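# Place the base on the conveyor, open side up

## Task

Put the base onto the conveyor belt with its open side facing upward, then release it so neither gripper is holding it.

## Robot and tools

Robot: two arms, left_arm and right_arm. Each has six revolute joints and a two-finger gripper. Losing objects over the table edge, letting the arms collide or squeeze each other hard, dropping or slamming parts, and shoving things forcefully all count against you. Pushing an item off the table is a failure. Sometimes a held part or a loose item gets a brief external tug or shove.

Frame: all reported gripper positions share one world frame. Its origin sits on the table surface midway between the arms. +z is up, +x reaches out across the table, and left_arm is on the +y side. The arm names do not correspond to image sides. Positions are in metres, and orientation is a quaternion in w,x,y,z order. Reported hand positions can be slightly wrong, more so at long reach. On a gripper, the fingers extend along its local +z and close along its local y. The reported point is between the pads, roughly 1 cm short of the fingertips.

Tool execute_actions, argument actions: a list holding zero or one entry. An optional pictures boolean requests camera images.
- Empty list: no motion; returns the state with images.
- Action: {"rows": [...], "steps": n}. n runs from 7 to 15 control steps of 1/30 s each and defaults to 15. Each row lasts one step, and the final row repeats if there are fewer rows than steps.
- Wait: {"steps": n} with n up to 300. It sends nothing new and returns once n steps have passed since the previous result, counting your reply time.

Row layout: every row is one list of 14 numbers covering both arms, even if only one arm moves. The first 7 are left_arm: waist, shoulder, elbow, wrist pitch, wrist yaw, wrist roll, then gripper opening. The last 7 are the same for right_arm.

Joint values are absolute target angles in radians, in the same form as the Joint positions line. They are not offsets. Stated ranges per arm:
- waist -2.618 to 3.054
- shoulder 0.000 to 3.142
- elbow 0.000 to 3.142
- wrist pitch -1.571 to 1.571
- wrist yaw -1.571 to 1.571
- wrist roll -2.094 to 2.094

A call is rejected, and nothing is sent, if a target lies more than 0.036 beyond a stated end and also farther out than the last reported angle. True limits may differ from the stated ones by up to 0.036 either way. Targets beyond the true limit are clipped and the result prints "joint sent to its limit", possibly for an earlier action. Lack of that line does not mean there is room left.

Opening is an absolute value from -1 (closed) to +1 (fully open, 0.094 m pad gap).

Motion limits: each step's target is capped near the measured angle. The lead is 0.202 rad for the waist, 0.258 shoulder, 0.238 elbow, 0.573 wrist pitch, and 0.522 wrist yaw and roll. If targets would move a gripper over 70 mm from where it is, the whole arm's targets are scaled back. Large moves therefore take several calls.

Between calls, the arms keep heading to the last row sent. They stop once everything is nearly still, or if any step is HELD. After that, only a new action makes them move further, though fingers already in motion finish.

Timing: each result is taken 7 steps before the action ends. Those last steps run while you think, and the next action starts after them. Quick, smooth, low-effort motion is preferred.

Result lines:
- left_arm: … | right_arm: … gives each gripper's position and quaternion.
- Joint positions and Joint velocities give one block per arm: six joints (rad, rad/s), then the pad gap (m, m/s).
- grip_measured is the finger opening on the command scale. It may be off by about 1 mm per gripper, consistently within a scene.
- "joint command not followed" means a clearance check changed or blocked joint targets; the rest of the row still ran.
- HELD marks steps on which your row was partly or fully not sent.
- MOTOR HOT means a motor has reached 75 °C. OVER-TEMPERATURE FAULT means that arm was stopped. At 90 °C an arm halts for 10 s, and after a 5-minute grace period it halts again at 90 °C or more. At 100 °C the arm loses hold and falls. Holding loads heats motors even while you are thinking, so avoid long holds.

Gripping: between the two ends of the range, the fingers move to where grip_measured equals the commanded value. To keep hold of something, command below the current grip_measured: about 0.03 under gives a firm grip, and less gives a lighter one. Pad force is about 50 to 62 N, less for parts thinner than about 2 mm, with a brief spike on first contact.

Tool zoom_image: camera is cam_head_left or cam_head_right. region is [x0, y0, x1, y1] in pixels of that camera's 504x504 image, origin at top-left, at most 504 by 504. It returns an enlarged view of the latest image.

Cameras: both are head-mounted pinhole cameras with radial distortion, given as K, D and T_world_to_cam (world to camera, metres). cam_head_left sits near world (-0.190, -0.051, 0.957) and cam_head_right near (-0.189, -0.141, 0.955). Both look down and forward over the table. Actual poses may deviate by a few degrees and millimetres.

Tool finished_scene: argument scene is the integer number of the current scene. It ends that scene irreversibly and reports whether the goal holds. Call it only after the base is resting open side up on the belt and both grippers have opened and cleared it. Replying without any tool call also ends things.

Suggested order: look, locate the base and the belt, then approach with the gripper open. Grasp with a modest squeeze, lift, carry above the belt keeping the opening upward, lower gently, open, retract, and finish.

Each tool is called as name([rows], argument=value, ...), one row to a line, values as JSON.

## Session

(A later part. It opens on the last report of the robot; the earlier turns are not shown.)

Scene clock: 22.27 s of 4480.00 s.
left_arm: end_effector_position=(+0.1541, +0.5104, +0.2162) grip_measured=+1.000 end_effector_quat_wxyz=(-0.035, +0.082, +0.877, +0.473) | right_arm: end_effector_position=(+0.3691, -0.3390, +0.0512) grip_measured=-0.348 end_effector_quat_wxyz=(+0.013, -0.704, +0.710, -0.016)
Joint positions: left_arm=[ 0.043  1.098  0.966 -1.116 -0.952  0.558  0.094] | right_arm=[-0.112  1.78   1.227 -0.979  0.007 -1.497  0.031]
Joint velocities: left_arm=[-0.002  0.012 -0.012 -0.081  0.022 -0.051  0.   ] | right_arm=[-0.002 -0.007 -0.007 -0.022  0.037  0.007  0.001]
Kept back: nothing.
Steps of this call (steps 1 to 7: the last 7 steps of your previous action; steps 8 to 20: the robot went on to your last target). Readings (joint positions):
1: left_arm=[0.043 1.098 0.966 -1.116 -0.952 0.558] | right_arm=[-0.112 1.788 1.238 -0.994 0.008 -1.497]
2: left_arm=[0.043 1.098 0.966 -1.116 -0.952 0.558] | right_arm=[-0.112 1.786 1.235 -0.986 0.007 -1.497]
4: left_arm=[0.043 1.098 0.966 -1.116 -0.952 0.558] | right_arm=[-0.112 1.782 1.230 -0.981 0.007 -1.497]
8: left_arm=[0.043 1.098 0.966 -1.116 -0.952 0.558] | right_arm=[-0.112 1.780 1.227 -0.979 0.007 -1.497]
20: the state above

Contact. Release and lift.

execute_actions([
  {"rows":[[0.043,1.098,0.966,-1.116,-0.952,0.558,1,-0.11,1.77,1.24,-0.98,0,-1.49,-0.2]],"steps":10},
])

execute_actions([
  {"rows":[[0.043,1.098,0.966,-1.116,-0.952,0.558,1,-0.11,1.76,1.32,-1.1,0,-1.49,-0.2],[0.043,1.098,0.966,-1.116,-0.952,0.558,1,-0.11,1.76,1.36,-1.16,0,-1.49,-0.2],[0.043,1.098,0.966,-1.116,-0.952,0.558,1,-0.11,1.76,1.4,-1.22,0,-1.49,-0.2],[0.043,1.098,0.966,-1.116,-0.952,0.558,1,-0.11,1.76,1.45,-1.28,0,-1.49,-0.2],[0.043,1.098,0.966,-1.116,-0.952,0.558,1,-0.11,1.76,1.55,-1.35,0,-1.49,-0.2]]},
])

execute_actions([
  {"steps":15},
], pictures=true)

finished_scene(scene=1)

Scene clock: 22.90 s of 4480.00 s.
left_arm: end_effector_position=(+0.1541, +0.5104, +0.2162) grip_measured=+1.000 end_effector_quat_wxyz=(-0.035, +0.082, +0.877, +0.473) | right_arm: end_effector_position=(+0.3688, -0.3391, +0.0511) grip_measured=-0.206 end_effector_quat_wxyz=(+0.012, -0.704, +0.710, -0.015)
Joint positions: left_arm=[ 0.043  1.098  0.966 -1.116 -0.952  0.558  0.094] | right_arm=[-0.112  1.78   1.227 -0.98   0.008 -1.496  0.037]
Joint velocities: left_arm=[-0.012  0.022  0.007  0.037 -0.022  0.022  0.   ] | right_arm=[-0.007  0.007  0.007  0.022  0.007 -0.022  0.007]
Steps of this call (steps 1 to 15: the robot went on to your last target; step 16: nothing new was sent; steps 17 to 19: the first 3 steps of this action). Readings (joint positions):
17: left_arm=[0.043 1.098 0.966 -1.116 -0.952 0.558] | right_arm=[-0.112 1.780 1.227 -0.980 0.008 -1.497]
18: left_arm=[0.043 1.098 0.966 -1.116 -0.952 0.558] | right_arm=[-0.112 1.780 1.227 -0.980 0.008 -1.496]
19: the state above

Scene clock: 23.40 s of 4480.00 s.
left_arm: end_effector_position=(+0.1541, +0.5104, +0.2162) grip_measured=+1.000 end_effector_quat_wxyz=(-0.035, +0.082, +0.877, +0.473) | right_arm: end_effector_position=(+0.3905, -0.3377, +0.1223) grip_measured=-0.203 end_effector_quat_wxyz=(+0.027, -0.703, +0.710, -0.029)
Joint positions: left_arm=[ 0.043  1.098  0.966 -1.116 -0.952  0.558  0.094] | right_arm=[-0.112  1.777  1.509 -1.223  0.008 -1.496  0.037]
Joint velocities: left_arm=[-0.017 -0.007  0.012  0.007 -0.022 -0.066  0.   ] | right_arm=[ 0.002 -0.242  0.735 -0.33  -0.066  0.066  0.   ]
Steps of this call (steps 1 to 7: the last 7 steps of your previous action; steps 8 to 15: the first 8 steps of this action). Readings (joint positions):
8: left_arm=[0.043 1.098 0.966 -1.116 -0.952 0.558] | right_arm=[-0.112 1.780 1.236 -0.993 0.008 -1.496]
9: left_arm=[0.043 1.098 0.966 -1.116 -0.952 0.558] | right_arm=[-0.112 1.784 1.256 -1.022 0.008 -1.496]
11: left_arm=[0.043 1.098 0.966 -1.116 -0.952 0.558] | right_arm=[-0.112 1.786 1.323 -1.100 0.008 -1.496]
15: the state above

Scene clock: 23.90 s of 4480.00 s.
left_arm: end_effector_position=(+0.1541, +0.5104, +0.2162) grip_measured=+1.000 end_effector_quat_wxyz=(-0.035, +0.082, +0.877, +0.473) | right_arm: end_effector_position=(+0.3718, -0.3389, +0.1326) grip_measured=-0.203 end_effector_quat_wxyz=(+0.004, -0.704, +0.710, -0.009)
Joint positions: left_arm=[ 0.043  1.098  0.966 -1.116 -0.952  0.558  0.094] | right_arm=[-0.112  1.763  1.536 -1.325  0.008 -1.496  0.037]
Joint velocities: left_arm=[-0.002 -0.007 -0.002  0.007 -0.037 -0.022  0.   ] | right_arm=[-0.002 -0.007 -0.017 -0.066 -0.007  0.007 -0.001]
Kept back: nothing.
Steps of this call (steps 1 to 7: the last 7 steps of your previous action; steps 8 to 15: the robot went on to your last target). Readings (joint positions):
1: left_arm=[0.043 1.098 0.966 -1.116 -0.952 0.558] | right_arm=[-0.112 1.769 1.527 -1.234 0.008 -1.496]
2: left_arm=[0.043 1.098 0.966 -1.116 -0.952 0.558] | right_arm=[-0.112 1.763 1.535 -1.245 0.008 -1.496]
4: left_arm=[0.043 1.098 0.966 -1.116 -0.952 0.558] | right_arm=[-0.112 1.760 1.536 -1.273 0.008 -1.496]
8: left_arm=[0.043 1.098 0.966 -1.116 -0.952 0.558] | right_arm=[-0.112 1.763 1.536 -1.309 0.008 -1.496]
15: the state above

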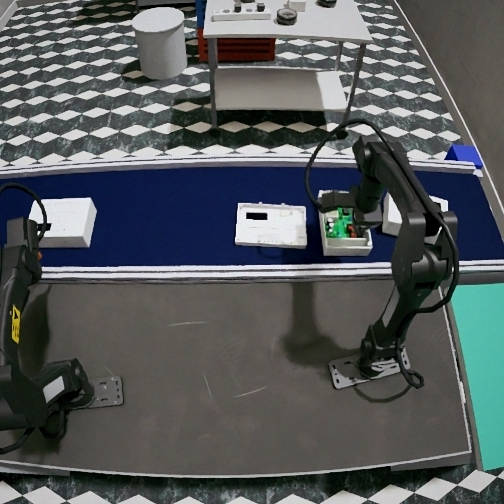

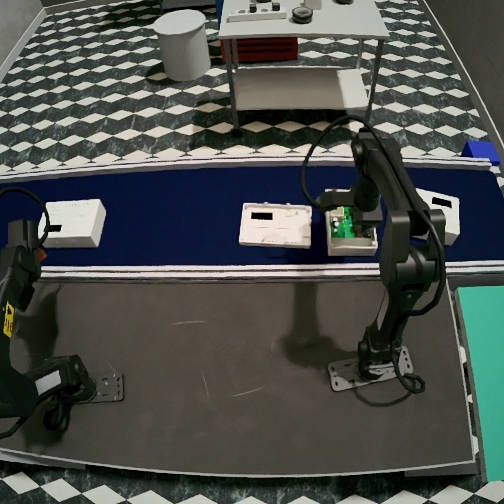

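The scene is finished: the task was done.


## Next scene

The same job, from a new start.

execute_actions(actions=[])

Scene clock: 0.00 s of 4480.00 s.
left_arm: end_effector_position=(+0.5448, +0.4998, +0.1872) grip_measured=+1.000 end_effector_quat_wxyz=(+0.729, -0.442, +0.518, -0.072) | right_arm: end_effector_position=(+0.0161, +0.2385, +0.2385) grip_measured=+1.000 end_effector_quat_wxyz=(+0.054, +0.054, +0.780, +0.621)
Joint positions: left_arm=[ 0.009  2.158  1.178  1.061 -0.436 -0.771  0.094] | right_arm=[1.523 1.956 1.441 0.281 0.278 1.619 0.094]
Joint velocities: left_arm=[-0.007 -0.002  0.007 -0.022 -0.051 -0.007  0.   ] | right_arm=[-0.002 -0.012  0.027  0.037  0.022 -0.022  0.   ]

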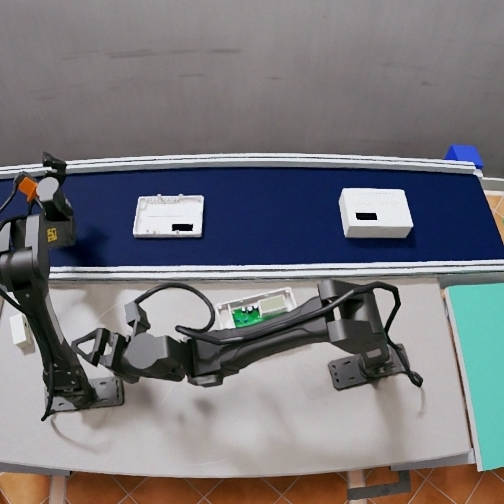

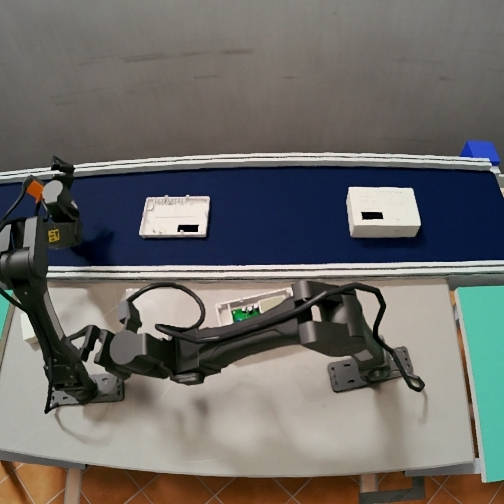

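execute_actions([
  {"rows":[[0.009,2.158,1.178,1.061,-0.436,-0.771,1,1.3,1.6,1.5,-0.5,0,1.2,-0.1]]},
])

execute_actions([
  {"rows":[[0.009,2.158,1.178,1.061,-0.436,-0.771,1,0.6,1.76,1.76,-1.53,0,1.0,-0.1]]},
])

execute_actions([
  {"steps":30},
], pictures=true)

zoom_image(camera="cam_head_left", region=[180, 260, 340, 380])

Scene clock: 0.53 s of 4480.00 s.
left_arm: end_effector_position=(+0.5448, +0.4998, +0.1880) grip_measured=+1.000 end_effector_quat_wxyz=(+0.730, -0.441, +0.517, -0.073) | right_arm: end_effector_position=(+0.1056, +0.1587, +0.2671) grip_measured=-0.097 end_effector_quat_wxyz=(+0.117, -0.039, +0.854, +0.505)
Joint positions: left_arm=[ 0.009  2.158  1.178  1.065 -0.436 -0.771  0.094] | right_arm=[ 1.305  1.685  1.451 -0.249  0.084  1.341  0.042]
Joint velocities: left_arm=[ 0.017 -0.017 -0.017  0.037  0.022  0.022  0.   ] | right_arm=[-0.628 -1.223  0.232 -1.707 -0.33  -0.813 -0.001]
Steps of this call (steps 1 to 8: nothing new was sent; steps 9 to 16: the first 8 steps of this action). Readings (joint positions):
9: left_arm=[0.009 2.158 1.178 1.062 -0.436 -0.771] | right_arm=[1.511 1.943 1.443 0.237 0.245 1.581]
10: left_arm=[0.009 2.158 1.178 1.062 -0.436 -0.771] | right_arm=[1.492 1.919 1.443 0.157 0.204 1.539]
12: left_arm=[0.009 2.158 1.178 1.063 -0.436 -0.771] | right_arm=[1.430 1.855 1.443 0.017 0.150 1.469]
16: the state above

Scene clock: 1.03 s of 4480.00 s.
left_arm: end_effector_position=(+0.5448, +0.4998, +0.1882) grip_measured=+1.000 end_effector_quat_wxyz=(+0.730, -0.441, +0.516, -0.073) | right_arm: end_effector_position=(+0.2235, +0.0603, +0.2153) grip_measured=-0.097 end_effector_quat_wxyz=(+0.121, -0.036, +0.956, +0.265)
Joint positions: left_arm=[ 0.009  2.158  1.178  1.065 -0.436 -0.771  0.094] | right_arm=[ 0.987  1.759  1.694 -0.913 -0.01   1.092  0.042]
Joint velocities: left_arm=[-0.017 -0.012 -0.002  0.007  0.007  0.051  0.   ] | right_arm=[-1.282  0.252  0.032 -1.736 -0.037 -0.286 -0.   ]
Steps of this call (steps 1 to 7: the last 7 steps of your previous action; steps 8 to 15: the first 8 steps of this action). Readings (joint positions):
8: left_arm=[0.009 2.158 1.178 1.065 -0.436 -0.771] | right_arm=[1.281 1.599 1.523 -0.474 0.010 1.215]
9: left_arm=[0.009 2.158 1.178 1.065 -0.436 -0.771] | right_arm=[1.254 1.633 1.578 -0.559 -0.004 1.186]
11: left_arm=[0.009 2.158 1.178 1.065 -0.436 -0.771] | right_arm=[1.170 1.698 1.658 -0.679 -0.010 1.143]
15: the state above

Scene clock: 2.03 s of 4480.00 s.
left_arm: end_effector_position=(+0.5448, +0.4998, +0.1882) grip_measured=+1.000 end_effector_quat_wxyz=(+0.730, -0.441, +0.516, -0.073) | right_arm: end_effector_position=(+0.2765, -0.1321, +0.1747) grip_measured=-0.097 end_effector_quat_wxyz=(+0.001, +0.117, +0.993, +0.003)
Joint positions: left_arm=[ 0.009  2.158  1.178  1.065 -0.436 -0.771  0.094] | right_arm=[ 0.597  1.782  1.727 -1.51  -0.002  1.008  0.042]
Joint velocities: left_arm=[-0.022 -0.007  0.007 -0.051  0.051 -0.007  0.   ] | right_arm=[-0.002 -0.027  0.012 -0.051 -0.037 -0.051 -0.001]
Kept back: nothing.
Steps of this call (steps 1 to 7: the last 7 steps of your previous action; steps 8 to 30: the robot went on to your last target). Readings (joint positions):
1: left_arm=[0.009 2.158 1.178 1.065 -0.436 -0.771] | right_arm=[0.941 1.768 1.694 -0.975 -0.010 1.083]
2: left_arm=[0.009 2.158 1.178 1.065 -0.436 -0.771] | right_arm=[0.895 1.774 1.694 -1.037 -0.010 1.075]
4: left_arm=[0.009 2.158 1.178 1.065 -0.436 -0.771] | right_arm=[0.798 1.781 1.694 -1.153 -0.010 1.060]
8: left_arm=[0.009 2.158 1.178 1.065 -0.436 -0.771] | right_arm=[0.605 1.782 1.712 -1.353 -0.000 1.033]
30: the state above

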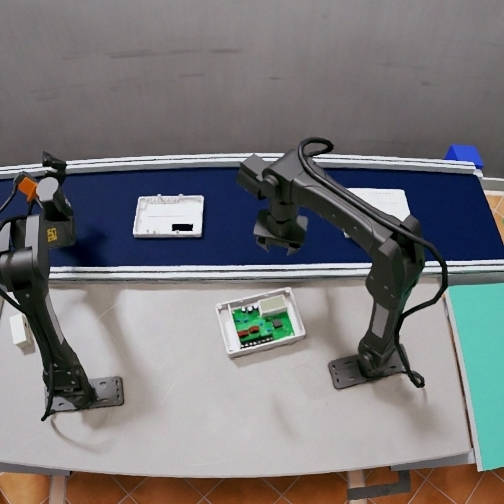

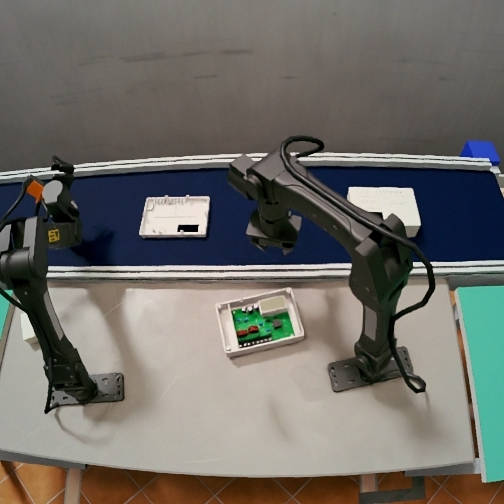

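Region (180, 260, 340, 380) of cam_head_left's 504x504 image, scaled by 3.150, with more detail than that image has; it fills the top 378 rows of this view, and the rest is white.

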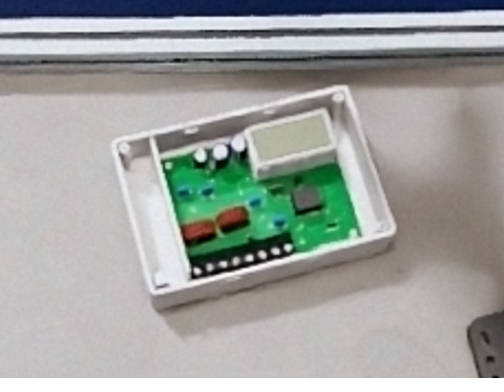

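execute_actions([
  {"rows":[[0.009,2.158,1.178,1.061,-0.436,-0.771,1,1.145,1.85,1.7,-1.38,0,1.07,-0.1]]},
])

execute_actions([
  {"rows":[[0.009,2.158,1.178,1.061,-0.436,-0.771,1,1.145,1.87,1.62,-1.25,0,1.07,-0.1],[0.009,2.158,1.178,1.061,-0.436,-0.771,1,1.145,1.87,1.6,-1.2,0,1.07,-0.1],[0.009,2.158,1.178,1.061,-0.436,-0.771,1,1.145,1.88,1.57,-1.15,0,1.07,-0.1],[0.009,2.158,1.178,1.061,-0.436,-0.771,1,1.145,1.88,1.53,-1.12,0,1.07,-0.1],[0.009,2.158,1.178,1.061,-0.436,-0.771,1,1.145,1.89,1.48,-1.11,0,1.07,-0.1]]},
])

execute_actions([
  {"steps":25},
], pictures=true)

zoom_image(camera="cam_head_left", region=[180, 260, 340, 380])

Scene clock: 2.87 s of 4480.00 s.
left_arm: end_effector_position=(+0.5448, +0.4998, +0.1882) grip_measured=+1.000 end_effector_quat_wxyz=(+0.730, -0.441, +0.516, -0.073) | right_arm: end_effector_position=(+0.1688, -0.0281, +0.1440) grip_measured=-0.097 end_effector_quat_wxyz=(+0.008, -0.082, +0.997, +0.008)
Joint positions: left_arm=[ 0.009  2.158  1.178  1.065 -0.436 -0.771  0.094] | right_arm=[ 1.039  1.869  1.714 -1.395  0.009  1.051  0.042]
Joint velocities: left_arm=[-0.017  0.007  0.017  0.022 -0.007 -0.022  0.   ] | right_arm=[ 1.907  0.208 -0.12   0.315 -0.037  0.051  0.   ]
Steps of this call (steps 1 to 15: the robot went on to your last target; steps 16 to 17: nothing new was sent; steps 18 to 25: the first 8 steps of this action). Readings (joint positions):
18: left_arm=[0.009 2.158 1.178 1.065 -0.436 -0.771] | right_arm=[0.615 1.787 1.726 -1.504 0.008 1.017]
19: left_arm=[0.009 2.158 1.178 1.065 -0.436 -0.771] | right_arm=[0.653 1.793 1.726 -1.490 0.017 1.026]
21: left_arm=[0.009 2.158 1.178 1.065 -0.436 -0.771] | right_arm=[0.769 1.821 1.726 -1.454 0.017 1.038]
25: the state above

Scene clock: 3.37 s of 4480.00 s.
left_arm: end_effector_position=(+0.5448, +0.4998, +0.1882) grip_measured=+1.000 end_effector_quat_wxyz=(+0.730, -0.441, +0.516, -0.073) | right_arm: end_effector_position=(+0.1281, -0.0209, +0.0817) grip_measured=-0.097 end_effector_quat_wxyz=(-0.009, -0.129, +0.992, -0.003)
Joint positions: left_arm=[ 0.009  2.158  1.178  1.065 -0.436 -0.771  0.094] | right_arm=[ 1.144  1.891  1.495 -1.188 -0.014  1.062  0.042]
Joint velocities: left_arm=[-0.007  0.002  0.012  0.007  0.022 -0.095  0.   ] | right_arm=[-0.002  0.305 -0.413  0.242 -0.066 -0.066  0.001]
Steps of this call (steps 1 to 7: the last 7 steps of your previous action; steps 8 to 15: the first 8 steps of this action). Readings (joint positions):
8: left_arm=[0.009 2.158 1.178 1.065 -0.436 -0.771] | right_arm=[1.159 1.873 1.695 -1.366 -0.022 1.059]
9: left_arm=[0.009 2.158 1.178 1.065 -0.436 -0.771] | right_arm=[1.151 1.869 1.672 -1.337 -0.019 1.060]
11: left_arm=[0.009 2.158 1.178 1.065 -0.436 -0.771] | right_arm=[1.145 1.868 1.613 -1.269 -0.015 1.061]
15: the state above

Scene clock: 4.20 s of 4480.00 s.
left_arm: end_effector_position=(+0.5448, +0.4998, +0.1882) grip_measured=+1.000 end_effector_quat_wxyz=(+0.730, -0.441, +0.516, -0.073) | right_arm: end_effector_position=(+0.1303, -0.0125, +0.0709) grip_measured=-0.097 end_effector_quat_wxyz=(-0.005, -0.129, +0.992, +0.007)
Joint positions: left_arm=[ 0.009  2.158  1.178  1.065 -0.436 -0.771  0.094] | right_arm=[ 1.144  1.91   1.477 -1.129 -0.014  1.062  0.042]
Joint velocities: left_arm=[-0.007 -0.017  0.007 -0.007 -0.007  0.051  0.   ] | right_arm=[-0.012 -0.007 -0.007 -0.051 -0.081  0.022 -0.   ]
Kept back: nothing.
Steps of this call (steps 1 to 7: the last 7 steps of your previous action; steps 8 to 25: the robot went on to your last target). Readings (joint positions):
1: left_arm=[0.009 2.158 1.178 1.065 -0.436 -0.771] | right_arm=[1.144 1.900 1.484 -1.180 -0.014 1.062]
2: left_arm=[0.009 2.158 1.178 1.065 -0.436 -0.771] | right_arm=[1.144 1.907 1.479 -1.173 -0.014 1.062]
4: left_arm=[0.009 2.158 1.178 1.065 -0.436 -0.771] | right_arm=[1.144 1.911 1.477 -1.159 -0.014 1.062]
8: left_arm=[0.009 2.158 1.178 1.065 -0.436 -0.771] | right_arm=[1.144 1.910 1.477 -1.139 -0.014 1.062]
25: the state above

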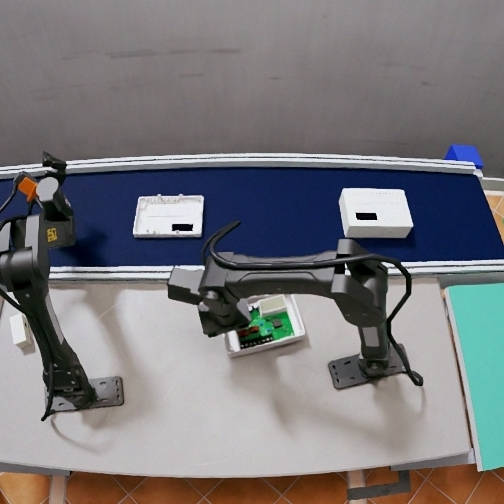

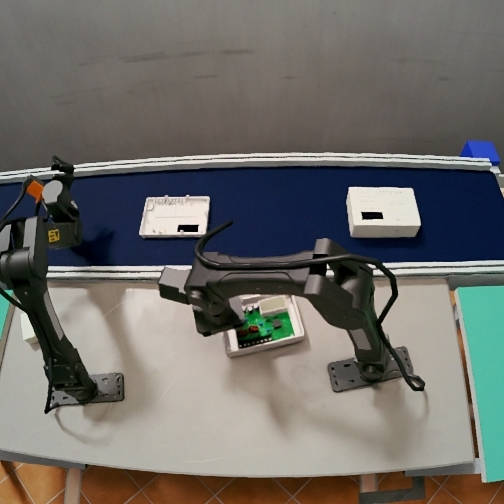

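Region (180, 260, 340, 380) of cam_head_left's 504x504 image, scaled by 3.150, with more detail than that image has; it fills the top 378 rows of this view, and the rest is white.

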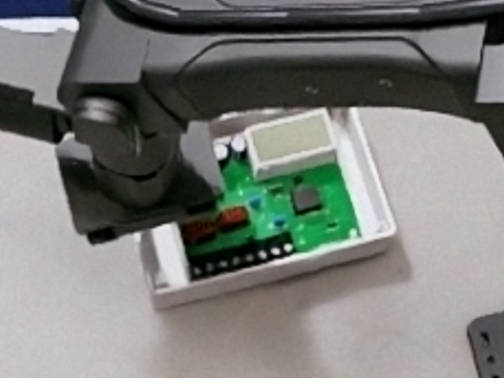

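execute_actions([
  {"rows":[[0.009,2.158,1.178,1.061,-0.436,-0.771,1,1.11,1.9,1.47,-1.11,0,1.03,-0.1],[0.009,2.158,1.178,1.061,-0.436,-0.771,1,1.11,1.9,1.47,-1.11,0,1.03,-0.1],[0.009,2.158,1.178,1.061,-0.436,-0.771,1,1.11,1.9,1.47,-1.11,0,1.03,-0.1],[0.009,2.158,1.178,1.061,-0.436,-0.771,1,1.11,1.91,1.46,-1.09,0,1.03,-0.1],[0.009,2.158,1.178,1.061,-0.436,-0.771,1,1.11,1.91,1.45,-1.07,0,1.03,-0.1],[0.009,2.158,1.178,1.061,-0.436,-0.771,1,1.11,1.92,1.44,-1.05,0,1.03,-0.1],[0.009,2.158,1.178,1.061,-0.436,-0.771,1,1.11,1.92,1.43,-1.04,0,1.03,-0.1],[0.009,2.158,1.178,1.061,-0.436,-0.771,1,1.11,1.93,1.42,-1.02,0,1.03,-0.1],[0.009,2.158,1.178,1.061,-0.436,-0.771,1,1.11,1.93,1.41,-1.01,0,1.03,-0.1],[0.009,2.158,1.178,1.061,-0.436,-0.771,1,1.11,1.93,1.395,-1.0,0,1.03,-0.1],[0.009,2.158,1.178,1.061,-0.436,-0.771,1,1.11,1.935,1.38,-0.99,0,1.03,-0.1],[0.009,2.158,1.178,1.061,-0.436,-0.771,1,1.11,1.935,1.37,-0.985,0,1.03,-0.1]]},
])

execute_actions([
  {"steps":20},
])

execute_actions([
  {"rows":[[0.009,2.158,1.178,1.061,-0.436,-0.771,1,1.11,1.935,1.37,-0.985,0,1.03,-0.4]]},
])

Scene clock: 5.13 s of 4480.00 s.
left_arm: end_effector_position=(+0.5448, +0.4998, +0.1882) grip_measured=+1.000 end_effector_quat_wxyz=(+0.730, -0.441, +0.516, -0.073) | right_arm: end_effector_position=(+0.1430, -0.0119, +0.0651) grip_measured=-0.097 end_effector_quat_wxyz=(+0.000, -0.123, +0.992, +0.016)
Joint positions: left_arm=[ 0.009  2.158  1.178  1.065 -0.436 -0.771  0.094] | right_arm=[ 1.112  1.911  1.455 -1.086 -0.012  1.042  0.042]
Joint velocities: left_arm=[ 0.012 -0.007 -0.007 -0.022 -0.11   0.037  0.   ] | right_arm=[ 0.002  0.037 -0.295  0.315 -0.022 -0.066  0.   ]
Steps of this call (steps 1 to 15: the robot went on to your last target; steps 16 to 20: nothing new was sent; steps 21 to 28: the first 8 steps of this action). Readings (joint positions):
21: left_arm=[0.009 2.158 1.178 1.065 -0.436 -0.771] | right_arm=[1.142 1.910 1.477 -1.129 -0.014 1.059]
22: left_arm=[0.009 2.158 1.178 1.065 -0.436 -0.771] | right_arm=[1.137 1.910 1.477 -1.128 -0.014 1.054]
24: left_arm=[0.009 2.158 1.178 1.065 -0.436 -0.771] | right_arm=[1.123 1.910 1.477 -1.127 -0.014 1.048]
28: the state above

Scene clock: 5.80 s of 4480.00 s.
left_arm: end_effector_position=(+0.5448, +0.4998, +0.1882) grip_measured=+1.000 end_effector_quat_wxyz=(+0.730, -0.441, +0.516, -0.073) | right_arm: end_effector_position=(+0.1430, -0.0168, +0.0379) grip_measured=-0.097 end_effector_quat_wxyz=(-0.001, -0.125, +0.992, +0.005)
Joint positions: left_arm=[ 0.009  2.158  1.178  1.065 -0.436 -0.771  0.094] | right_arm=[ 1.111  1.939  1.381 -1.004 -0.005  1.037  0.042]
Joint velocities: left_arm=[ 0.007 -0.007 -0.017  0.037  0.037  0.007  0.   ] | right_arm=[-0.002  0.002 -0.012 -0.007  0.051 -0.007 -0.001]
Kept back: nothing.
Steps of this call (steps 1 to 7: the last 7 steps of your previous action; steps 8 to 20: the robot went on to your last target). Readings (joint positions):
1: left_arm=[0.009 2.158 1.178 1.065 -0.436 -0.771] | right_arm=[1.112 1.913 1.445 -1.074 -0.012 1.041]
2: left_arm=[0.009 2.158 1.178 1.065 -0.436 -0.771] | right_arm=[1.112 1.917 1.434 -1.062 -0.012 1.040]
4: left_arm=[0.009 2.158 1.178 1.065 -0.436 -0.771] | right_arm=[1.112 1.924 1.407 -1.039 -0.012 1.039]
8: left_arm=[0.009 2.158 1.178 1.065 -0.436 -0.771] | right_arm=[1.111 1.938 1.382 -1.015 -0.005 1.037]
20: the state above

Scene clock: 6.07 s of 4480.00 s.
left_arm: end_effector_position=(+0.5448, +0.4998, +0.1882) grip_measured=+1.000 end_effector_quat_wxyz=(+0.730, -0.441, +0.516, -0.073) | right_arm: end_effector_position=(+0.1428, -0.0155, +0.0379) grip_measured=-0.347 end_effector_quat_wxyz=(-0.001, -0.126, +0.992, +0.008)
Joint positions: left_arm=[ 0.009  2.158  1.178  1.065 -0.436 -0.771  0.094] | right_arm=[ 1.111  1.939  1.381 -1.    -0.008  1.036  0.031]
Joint velocities: left_arm=[-0.017  0.007 -0.007 -0.022 -0.007 -0.051  0.   ] | right_arm=[ 0.002 -0.002 -0.017 -0.051 -0.022 -0.007 -0.001]
Steps of this call (steps 1 to 8: the first 8 steps of this action). Readings (joint positions):
1: left_arm=[0.009 2.158 1.178 1.065 -0.436 -0.771] | right_arm=[1.111 1.939 1.381 -1.004 -0.005 1.037]
2: left_arm=[0.009 2.158 1.178 1.065 -0.436 -0.771] | right_arm=[1.111 1.939 1.381 -1.000 -0.008 1.036]
4: left_arm=[0.009 2.158 1.178 1.065 -0.436 -0.771] | right_arm=[1.111 1.939 1.381 -1.000 -0.008 1.036]
8: the state above

execute_actions([
  {"rows":[[0.009,2.158,1.178,1.061,-0.436,-0.771,1,1.11,1.92,1.42,-1.04,0,1.03,-0.4],[0.009,2.158,1.178,1.061,-0.436,-0.771,1,1.11,1.91,1.45,-1.08,0,1.03,-0.4],[0.009,2.158,1.178,1.061,-0.436,-0.771,1,1.11,1.9,1.48,-1.12,0,1.03,-0.4],[0.009,2.158,1.178,1.061,-0.436,-0.771,1,1.11,1.89,1.51,-1.16,0,1.03,-0.4],[0.009,2.158,1.178,1.061,-0.436,-0.771,1,1.11,1.89,1.54,-1.2,0,1.03,-0.4],[0.009,2.158,1.178,1.061,-0.436,-0.771,1,1.11,1.88,1.57,-1.24,0,1.03,-0.4],[0.009,2.158,1.178,1.061,-0.436,-0.771,1,1.11,1.88,1.6,-1.28,0,1.03,-0.4],[0.009,2.158,1.178,1.061,-0.436,-0.771,1,1.11,1.87,1.63,-1.31,0,1.03,-0.4],[0.009,2.158,1.178,1.061,-0.436,-0.771,1,1.11,1.87,1.66,-1.33,0,1.03,-0.4]]},
])

execute_actions([
  {"rows":[[0.009,2.158,1.178,1.061,-0.436,-0.771,1,0.85,1.87,1.66,-1.33,0,0.35,-0.4]]},
])

execute_actions([
  {"rows":[[0.009,2.158,1.178,1.061,-0.436,-0.771,1,0.57,1.87,1.66,-1.32,0,-0.4,-0.4]]},
])

execute_actions([
  {"rows":[[0.009,2.158,1.178,1.061,-0.436,-0.771,1,0.3,1.87,1.66,-1.29,0,-1.09,-0.4]]},
])

execute_actions([
  {"rows":[[0.009,2.158,1.178,1.061,-0.436,-0.771,1,0.3,1.88,1.62,-1.26,0,-1.09,-0.4],[0.009,2.158,1.178,1.061,-0.436,-0.771,1,0.3,1.88,1.6,-1.23,0,-1.09,-0.4],[0.009,2.158,1.178,1.061,-0.436,-0.771,1,0.3,1.88,1.58,-1.2,0,-1.09,-0.4],[0.009,2.158,1.178,1.061,-0.436,-0.771,1,0.3,1.89,1.56,-1.18,0,-1.09,-0.4],[0.009,2.158,1.178,1.061,-0.436,-0.771,1,0.3,1.89,1.54,-1.15,0,-1.09,-0.4],[0.009,2.158,1.178,1.061,-0.436,-0.771,1,0.3,1.89,1.52,-1.13,0,-1.09,-0.4],[0.009,2.158,1.178,1.061,-0.436,-0.771,1,0.3,1.9,1.5,-1.1,0,-1.09,-0.4],[0.009,2.158,1.178,1.061,-0.436,-0.771,1,0.3,1.9,1.48,-1.09,0,-1.09,-0.4]]},
])

execute_actions([
  {"steps":20},
], pictures=true)

Scene clock: 7.93 s of 4480.00 s.
left_arm: end_effector_position=(+0.5448, +0.4998, +0.1882) grip_measured=+1.000 end_effector_quat_wxyz=(+0.730, -0.441, +0.516, -0.073) | right_arm: end_effector_position=(+0.1447, -0.0062, +0.0775) grip_measured=-0.347 end_effector_quat_wxyz=(-0.002, -0.126, +0.992, +0.012)
Joint positions: left_arm=[ 0.009  2.158  1.178  1.065 -0.436 -0.771  0.094] | right_arm=[ 1.111  1.932  1.534 -1.152 -0.012  1.035  0.031]
Joint velocities: left_arm=[-0.017 -0.032  0.017  0.022 -0.022 -0.022  0.   ] | right_arm=[-0.002 -0.12   0.935 -0.799  0.022 -0.066  0.001]
Steps of this call (steps 1 to 7: the last 7 steps of your previous action; steps 8 to 15: the robot went on to your last target; steps 16 to 48: nothing new was sent; steps 49 to 56: the first 8 steps of this action). Readings (joint positions):
49: left_arm=[0.009 2.158 1.178 1.065 -0.436 -0.771] | right_arm=[1.111 1.939 1.381 -1.000 -0.008 1.036]
50: left_arm=[0.009 2.158 1.178 1.065 -0.436 -0.771] | right_arm=[1.111 1.939 1.386 -1.006 -0.008 1.036]
52: left_arm=[0.009 2.158 1.178 1.065 -0.436 -0.771] | right_arm=[1.111 1.939 1.415 -1.044 -0.011 1.035]
56: the state above

Scene clock: 8.43 s of 4480.00 s.
left_arm: end_effector_position=(+0.5448, +0.4998, +0.1882) grip_measured=+1.000 end_effector_quat_wxyz=(+0.730, -0.441, +0.516, -0.073) | right_arm: end_effector_position=(+0.2437, -0.0550, +0.1187) grip_measured=-0.347 end_effector_quat_wxyz=(+0.013, -0.244, +0.970, +0.014)
Joint positions: left_arm=[ 0.009  2.158  1.178  1.065 -0.436 -0.771  0.094] | right_arm=[ 0.813  1.887  1.637 -1.282 -0.002  0.497  0.031]
Joint velocities: left_arm=[ 0.002 -0.002  0.002  0.007 -0.007 -0.051  0.   ] | right_arm=[-0.242 -0.007  0.032 -0.154  0.286 -0.974 -0.001]
Steps of this call (steps 1 to 7: the last 7 steps of your previous action; steps 8 to 15: the first 8 steps of this action). Readings (joint positions):
8: left_arm=[0.009 2.158 1.178 1.065 -0.436 -0.771] | right_arm=[1.093 1.882 1.637 -1.263 -0.030 0.966]
9: left_arm=[0.009 2.158 1.178 1.065 -0.436 -0.771] | right_arm=[1.060 1.883 1.637 -1.272 -0.050 0.875]
11: left_arm=[0.009 2.158 1.178 1.065 -0.436 -0.771] | right_arm=[0.954 1.886 1.637 -1.275 -0.054 0.702]
15: the state above

Scene clock: 8.93 s of 4480.00 s.
left_arm: end_effector_position=(+0.5448, +0.4998, +0.1882) grip_measured=+1.000 end_effector_quat_wxyz=(+0.730, -0.441, +0.516, -0.073) | right_arm: end_effector_position=(+0.3157, -0.1245, +0.1186) grip_measured=-0.347 end_effector_quat_wxyz=(+0.008, -0.448, +0.894, +0.004)
Joint positions: left_arm=[ 0.009  2.158  1.178  1.065 -0.436 -0.771  0.094] | right_arm=[ 0.534  1.887  1.637 -1.303 -0.004 -0.218  0.031]
Joint velocities: left_arm=[ 0.002 -0.012  0.007  0.066 -0.022 -0.066  0.   ] | right_arm=[-0.364 -0.007 -0.007 -0.095  0.374 -1.136  0.001]
Steps of this call (steps 1 to 7: the last 7 steps of your previous action; steps 8 to 15: the first 8 steps of this action). Readings (joint positions):
8: left_arm=[0.009 2.158 1.178 1.065 -0.436 -0.771] | right_arm=[0.833 1.887 1.637 -1.305 -0.030 0.313]
9: left_arm=[0.009 2.158 1.178 1.065 -0.436 -0.771] | right_arm=[0.800 1.887 1.637 -1.306 -0.052 0.218]
11: left_arm=[0.009 2.158 1.178 1.065 -0.436 -0.771] | right_arm=[0.692 1.887 1.637 -1.304 -0.058 0.030]
15: the state above

Scene clock: 9.43 s of 4480.00 s.
left_arm: end_effector_position=(+0.5448, +0.4998, +0.1882) grip_measured=+1.000 end_effector_quat_wxyz=(+0.730, -0.441, +0.516, -0.073) | right_arm: end_effector_position=(+0.3708, -0.2062, +0.1186) grip_measured=-0.346 end_effector_quat_wxyz=(+0.011, -0.631, +0.775, -0.006)
Joint positions: left_arm=[ 0.009  2.158  1.178  1.065 -0.436 -0.771  0.094] | right_arm=[ 0.264  1.887  1.637 -1.297  0.006 -0.926  0.031]
Joint velocities: left_arm=[ 0.017 -0.007 -0.002  0.037 -0.007 -0.022  0.   ] | right_arm=[-0.335 -0.002  0.002 -0.007  0.315 -1.018  0.001]
Steps of this call (steps 1 to 7: the last 7 steps of your previous action; steps 8 to 15: the first 8 steps of this action). Readings (joint positions):
8: left_arm=[0.009 2.158 1.178 1.065 -0.436 -0.771] | right_arm=[0.553 1.887 1.637 -1.309 -0.021 -0.430]
9: left_arm=[0.009 2.158 1.178 1.065 -0.436 -0.771] | right_arm=[0.520 1.887 1.637 -1.309 -0.045 -0.529]
11: left_arm=[0.009 2.158 1.178 1.065 -0.436 -0.771] | right_arm=[0.414 1.887 1.637 -1.304 -0.050 -0.711]
15: the state above

Scene clock: 9.93 s of 4480.00 s.
left_arm: end_effector_position=(+0.5448, +0.4998, +0.1882) grip_measured=+1.000 end_effector_quat_wxyz=(+0.730, -0.441, +0.516, -0.073) | right_arm: end_effector_position=(+0.3592, -0.1959, +0.0854) grip_measured=-0.346 end_effector_quat_wxyz=(-0.000, -0.702, +0.712, +0.001)
Joint positions: left_arm=[ 0.009  2.158  1.178  1.065 -0.436 -0.771  0.094] | right_arm=[ 0.301  1.898  1.519 -1.193 -0.001 -1.078  0.031]
Joint velocities: left_arm=[-0.017 -0.007  0.017  0.022  0.007 -0.007  0.   ] | right_arm=[-0.007  0.139 -0.608  0.52   0.037 -0.095  0.   ]
Steps of this call (steps 1 to 7: the last 7 steps of your previous action; steps 8 to 15: the first 8 steps of this action). Readings (joint positions):
8: left_arm=[0.009 2.158 1.178 1.065 -0.436 -0.771] | right_arm=[0.301 1.887 1.635 -1.296 0.001 -1.057]
9: left_arm=[0.009 2.158 1.178 1.065 -0.436 -0.771] | right_arm=[0.301 1.887 1.629 -1.290 -0.001 -1.063]
11: left_arm=[0.009 2.158 1.178 1.065 -0.436 -0.771] | right_arm=[0.301 1.887 1.602 -1.263 -0.001 -1.070]
15: the state above

Scene clock: 10.60 s of 4480.00 s.
left_arm: end_effector_position=(+0.5448, +0.4998, +0.1882) grip_measured=+1.000 end_effector_quat_wxyz=(+0.730, -0.441, +0.516, -0.073) | right_arm: end_effector_position=(+0.3607, -0.1951, +0.0626) grip_measured=-0.346 end_effector_quat_wxyz=(-0.005, -0.704, +0.711, +0.002)
Joint positions: left_arm=[ 0.009  2.158  1.178  1.065 -0.436 -0.771  0.094] | right_arm=[ 0.301  1.929  1.47  -1.123 -0.001 -1.083  0.031]
Joint velocities: left_arm=[-0.002 -0.007 -0.007 -0.007  0.007 -0.066  0.   ] | right_arm=[-0.007  0.012  0.007 -0.051 -0.007  0.066 -0.   ]
Kept back: nothing.
Steps of this call (steps 1 to 7: the last 7 steps of your previous action; steps 8 to 20: the robot went on to your last target). Readings (joint positions):
1: left_arm=[0.009 2.158 1.178 1.065 -0.436 -0.771] | right_arm=[0.301 1.904 1.501 -1.179 -0.001 -1.079]
2: left_arm=[0.009 2.158 1.178 1.065 -0.436 -0.771] | right_arm=[0.301 1.911 1.488 -1.169 -0.001 -1.080]
4: left_arm=[0.009 2.158 1.178 1.065 -0.436 -0.771] | right_arm=[0.301 1.925 1.473 -1.158 -0.001 -1.080]
8: left_arm=[0.009 2.158 1.178 1.065 -0.436 -0.771] | right_arm=[0.301 1.929 1.470 -1.139 -0.001 -1.082]
20: the state above

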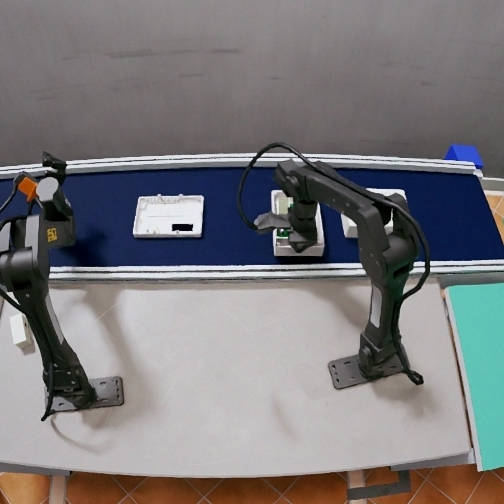

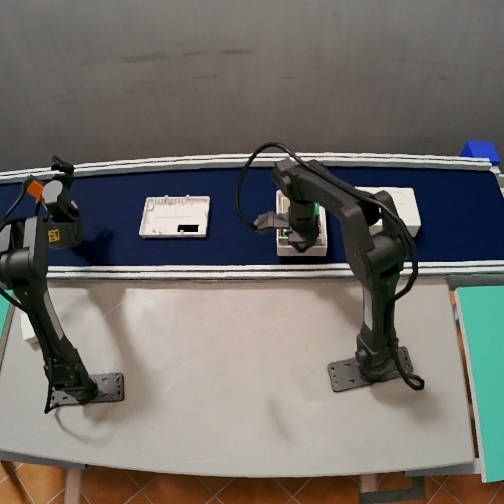

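execute_actions([
  {"rows":[[0.009,2.158,1.178,1.061,-0.436,-0.771,1,0.3,1.92,1.48,-1.04,0,-1.09,-0.4],[0.009,2.158,1.178,1.061,-0.436,-0.771,1,0.3,1.93,1.48,-1.03,0,-1.09,-0.4],[0.009,2.158,1.178,1.061,-0.436,-0.771,1,0.3,1.94,1.48,-1.02,0,-1.09,-0.4],[0.009,2.158,1.178,1.061,-0.436,-0.771,1,0.3,1.945,1.48,-1.01,0,-1.09,-0.4],[0.009,2.158,1.178,1.061,-0.436,-0.771,1,0.3,1.95,1.48,-1.0,0,-1.09,-0.4],[0.009,2.158,1.178,1.061,-0.436,-0.771,1,0.3,1.96,1.48,-1.0,0,-1.09,-0.4],[0.009,2.158,1.178,1.061,-0.436,-0.771,1,0.3,1.965,1.48,-1.0,0,-1.09,-0.4],[0.009,2.158,1.178,1.061,-0.436,-0.771,1,0.3,1.97,1.48,-1.0,0,-1.09,-0.4],[0.009,2.158,1.178,1.061,-0.436,-0.771,1,0.3,1.98,1.48,-1.0,0,-1.09,-0.4],[0.009,2.158,1.178,1.061,-0.436,-0.771,1,0.3,1.99,1.48,-1.0,0,-1.09,-0.4]]},
])

execute_actions([
  {"steps":18},
])

Scene clock: 11.33 s of 4480.00 s.
left_arm: end_effector_position=(+0.5448, +0.4998, +0.1882) grip_measured=+1.000 end_effector_quat_wxyz=(+0.730, -0.441, +0.516, -0.073) | right_arm: end_effector_position=(+0.3746, -0.1888, +0.0502) grip_measured=-0.346 end_effector_quat_wxyz=(+0.010, -0.704, +0.711, -0.005)
Joint positions: left_arm=[ 0.009  2.158  1.178  1.065 -0.436 -0.771  0.094] | right_arm=[ 0.301  1.965  1.47  -1.052  0.004 -1.083  0.031]
Joint velocities: left_arm=[ 0.012 -0.002 -0.022 -0.066  0.037  0.007  0.   ] | right_arm=[ 0.007  0.139  0.007  0.256  0.183 -0.037 -0.002]
Steps of this call (steps 1 to 14: the robot went on to your last target; steps 15 to 22: the first 8 steps of this action). Readings (joint positions):
15: left_arm=[0.009 2.158 1.178 1.065 -0.436 -0.771] | right_arm=[0.301 1.929 1.470 -1.119 -0.001 -1.083]
16: left_arm=[0.009 2.158 1.178 1.065 -0.436 -0.771] | right_arm=[0.301 1.930 1.470 -1.113 -0.001 -1.083]
18: left_arm=[0.009 2.158 1.178 1.065 -0.436 -0.771] | right_arm=[0.301 1.937 1.470 -1.091 -0.001 -1.083]
22: the state above

Scene clock: 11.93 s of 4480.00 s.
left_arm: end_effector_position=(+0.5448, +0.4998, +0.1882) grip_measured=+1.000 end_effector_quat_wxyz=(+0.730, -0.441, +0.516, -0.073) | right_arm: end_effector_position=(+0.3797, -0.1879, +0.0478) grip_measured=-0.346 end_effector_quat_wxyz=(+0.016, -0.703, +0.711, -0.012)
Joint positions: left_arm=[ 0.009  2.158  1.178  1.065 -0.436 -0.771  0.094] | right_arm=[ 0.301  1.973  1.47  -1.031  0.013 -1.083  0.031]
Joint velocities: left_arm=[ 0.002  0.002 -0.002 -0.051 -0.081 -0.007  0.   ] | right_arm=[ 0.007 -0.002 -0.002 -0.022 -0.037  0.007  0.001]
Kept back: nothing.
Steps of this call (steps 1 to 7: the last 7 steps of your previous action; steps 8 to 18: the robot went on to your last target). Readings (joint positions):
1: left_arm=[0.009 2.158 1.178 1.065 -0.436 -0.771] | right_arm=[0.301 1.969 1.470 -1.042 0.009 -1.083]
2: left_arm=[0.009 2.158 1.178 1.065 -0.436 -0.771] | right_arm=[0.301 1.971 1.470 -1.033 0.011 -1.083]
4: left_arm=[0.009 2.158 1.178 1.065 -0.436 -0.771] | right_arm=[0.301 1.973 1.470 -1.031 0.013 -1.083]
8: left_arm=[0.009 2.158 1.178 1.065 -0.436 -0.771] | right_arm=[0.301 1.973 1.470 -1.031 0.013 -1.083]
18: the state above

execute_actions([
  {"rows":[[0.009,2.158,1.178,1.061,-0.436,-0.771,1,0.3,1.96,1.48,-1.03,0,-1.09,-0.2]],"steps":8},
])

execute_actions([
  {"rows":[[0.009,2.158,1.178,1.061,-0.436,-0.771,1,0.3,1.95,1.54,-1.13,0,-1.09,-0.2],[0.009,2.158,1.178,1.061,-0.436,-0.771,1,0.3,1.94,1.58,-1.2,0,-1.09,-0.2],[0.009,2.158,1.178,1.061,-0.436,-0.771,1,0.3,1.93,1.63,-1.27,0,-1.09,-0.2],[0.009,2.158,1.178,1.061,-0.436,-0.771,1,0.3,1.92,1.7,-1.33,0,-1.09,-0.2]]},
])

execute_actions([
  {"steps":12},
], pictures=true)

Scene clock: 12.87 s of 4480.00 s.
left_arm: end_effector_position=(+0.5448, +0.4998, +0.1882) grip_measured=+1.000 end_effector_quat_wxyz=(+0.730, -0.441, +0.516, -0.073) | right_arm: end_effector_position=(+0.3798, -0.1879, +0.0481) grip_measured=-0.257 end_effector_quat_wxyz=(+0.016, -0.703, +0.711, -0.012)
Joint positions: left_arm=[ 0.009  2.158  1.178  1.065 -0.436 -0.771  0.094] | right_arm=[ 0.301  1.972  1.47  -1.031  0.013 -1.083  0.035]
Joint velocities: left_arm=[ 0.012 -0.007 -0.007 -0.022  0.022 -0.007  0.   ] | right_arm=[-0.002 -0.007  0.002 -0.022 -0.007 -0.022  0.11 ]
Steps of this call (steps 1 to 15: the robot went on to your last target; steps 16 to 27: nothing new was sent; step 28: the first step of this action). Readings (joint positions):
28: the state above

Scene clock: 13.37 s of 4480.00 s.
left_arm: end_effector_position=(+0.5448, +0.4998, +0.1882) grip_measured=+1.000 end_effector_quat_wxyz=(+0.730, -0.441, +0.516, -0.073) | right_arm: end_effector_position=(+0.3877, -0.1838, +0.1103) grip_measured=-0.203 end_effector_quat_wxyz=(+0.033, -0.703, +0.710, -0.017)
Joint positions: left_arm=[ 0.009  2.158  1.178  1.065 -0.436 -0.771  0.094] | right_arm=[ 0.301  1.94   1.673 -1.232  0.013 -1.083  0.037]
Joint velocities: left_arm=[ 0.002 -0.002 -0.017 -0.007 -0.051  0.066  0.   ] | right_arm=[-0.007 -0.354  0.33  -0.315  0.022  0.022 -0.002]
Steps of this call (steps 1 to 7: the last 7 steps of your previous action; steps 8 to 15: the first 8 steps of this action). Readings (joint positions):
8: left_arm=[0.009 2.158 1.178 1.065 -0.436 -0.771] | right_arm=[0.301 1.972 1.476 -1.041 0.013 -1.083]
9: left_arm=[0.009 2.158 1.178 1.065 -0.436 -0.771] | right_arm=[0.301 1.973 1.491 -1.067 0.013 -1.083]
11: left_arm=[0.009 2.158 1.178 1.065 -0.436 -0.771] | right_arm=[0.301 1.973 1.556 -1.150 0.013 -1.083]
15: the state above

Scene clock: 13.77 s of 4480.00 s.
left_arm: end_effector_position=(+0.5448, +0.4998, +0.1882) grip_measured=+1.000 end_effector_quat_wxyz=(+0.730, -0.441, +0.516, -0.073) | right_arm: end_effector_position=(+0.3741, -0.1908, +0.1193) grip_measured=-0.203 end_effector_quat_wxyz=(+0.012, -0.704, +0.710, -0.010)
Joint positions: left_arm=[ 0.009  2.158  1.178  1.065 -0.436 -0.771  0.094] | right_arm=[ 0.301  1.921  1.685 -1.306  0.013 -1.083  0.037]
Joint velocities: left_arm=[ 0.002 -0.007  0.012  0.037 -0.022  0.081  0.   ] | right_arm=[-0.017 -0.002 -0.007 -0.007  0.037  0.037  0.   ]
Kept back: nothing.
Steps of this call (steps 1 to 7: the last 7 steps of your previous action; steps 8 to 12: the robot went on to your last target). Readings (joint positions):
1: left_arm=[0.009 2.158 1.178 1.065 -0.436 -0.771] | right_arm=[0.301 1.929 1.681 -1.243 0.013 -1.083]
2: left_arm=[0.009 2.158 1.178 1.065 -0.436 -0.771] | right_arm=[0.301 1.922 1.684 -1.254 0.013 -1.083]
4: left_arm=[0.009 2.158 1.178 1.065 -0.436 -0.771] | right_arm=[0.301 1.919 1.685 -1.274 0.013 -1.083]
8: left_arm=[0.009 2.158 1.178 1.065 -0.436 -0.771] | right_arm=[0.301 1.921 1.685 -1.298 0.013 -1.083]
12: the state above

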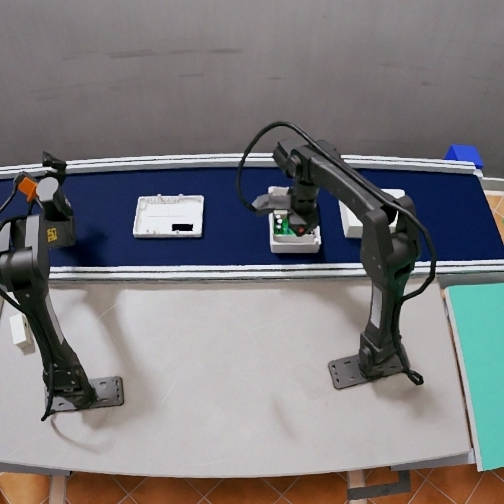

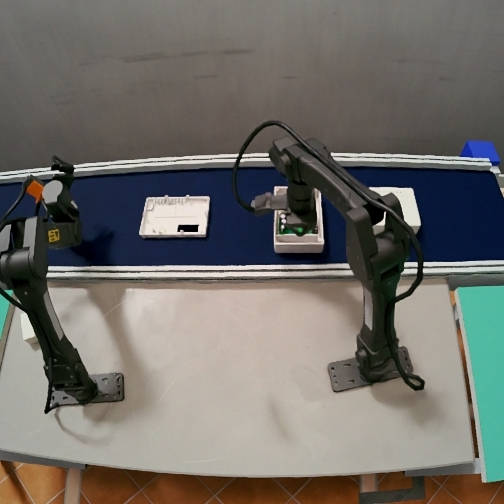

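finished_scene(scene=2)

The scene is finished: the task was done.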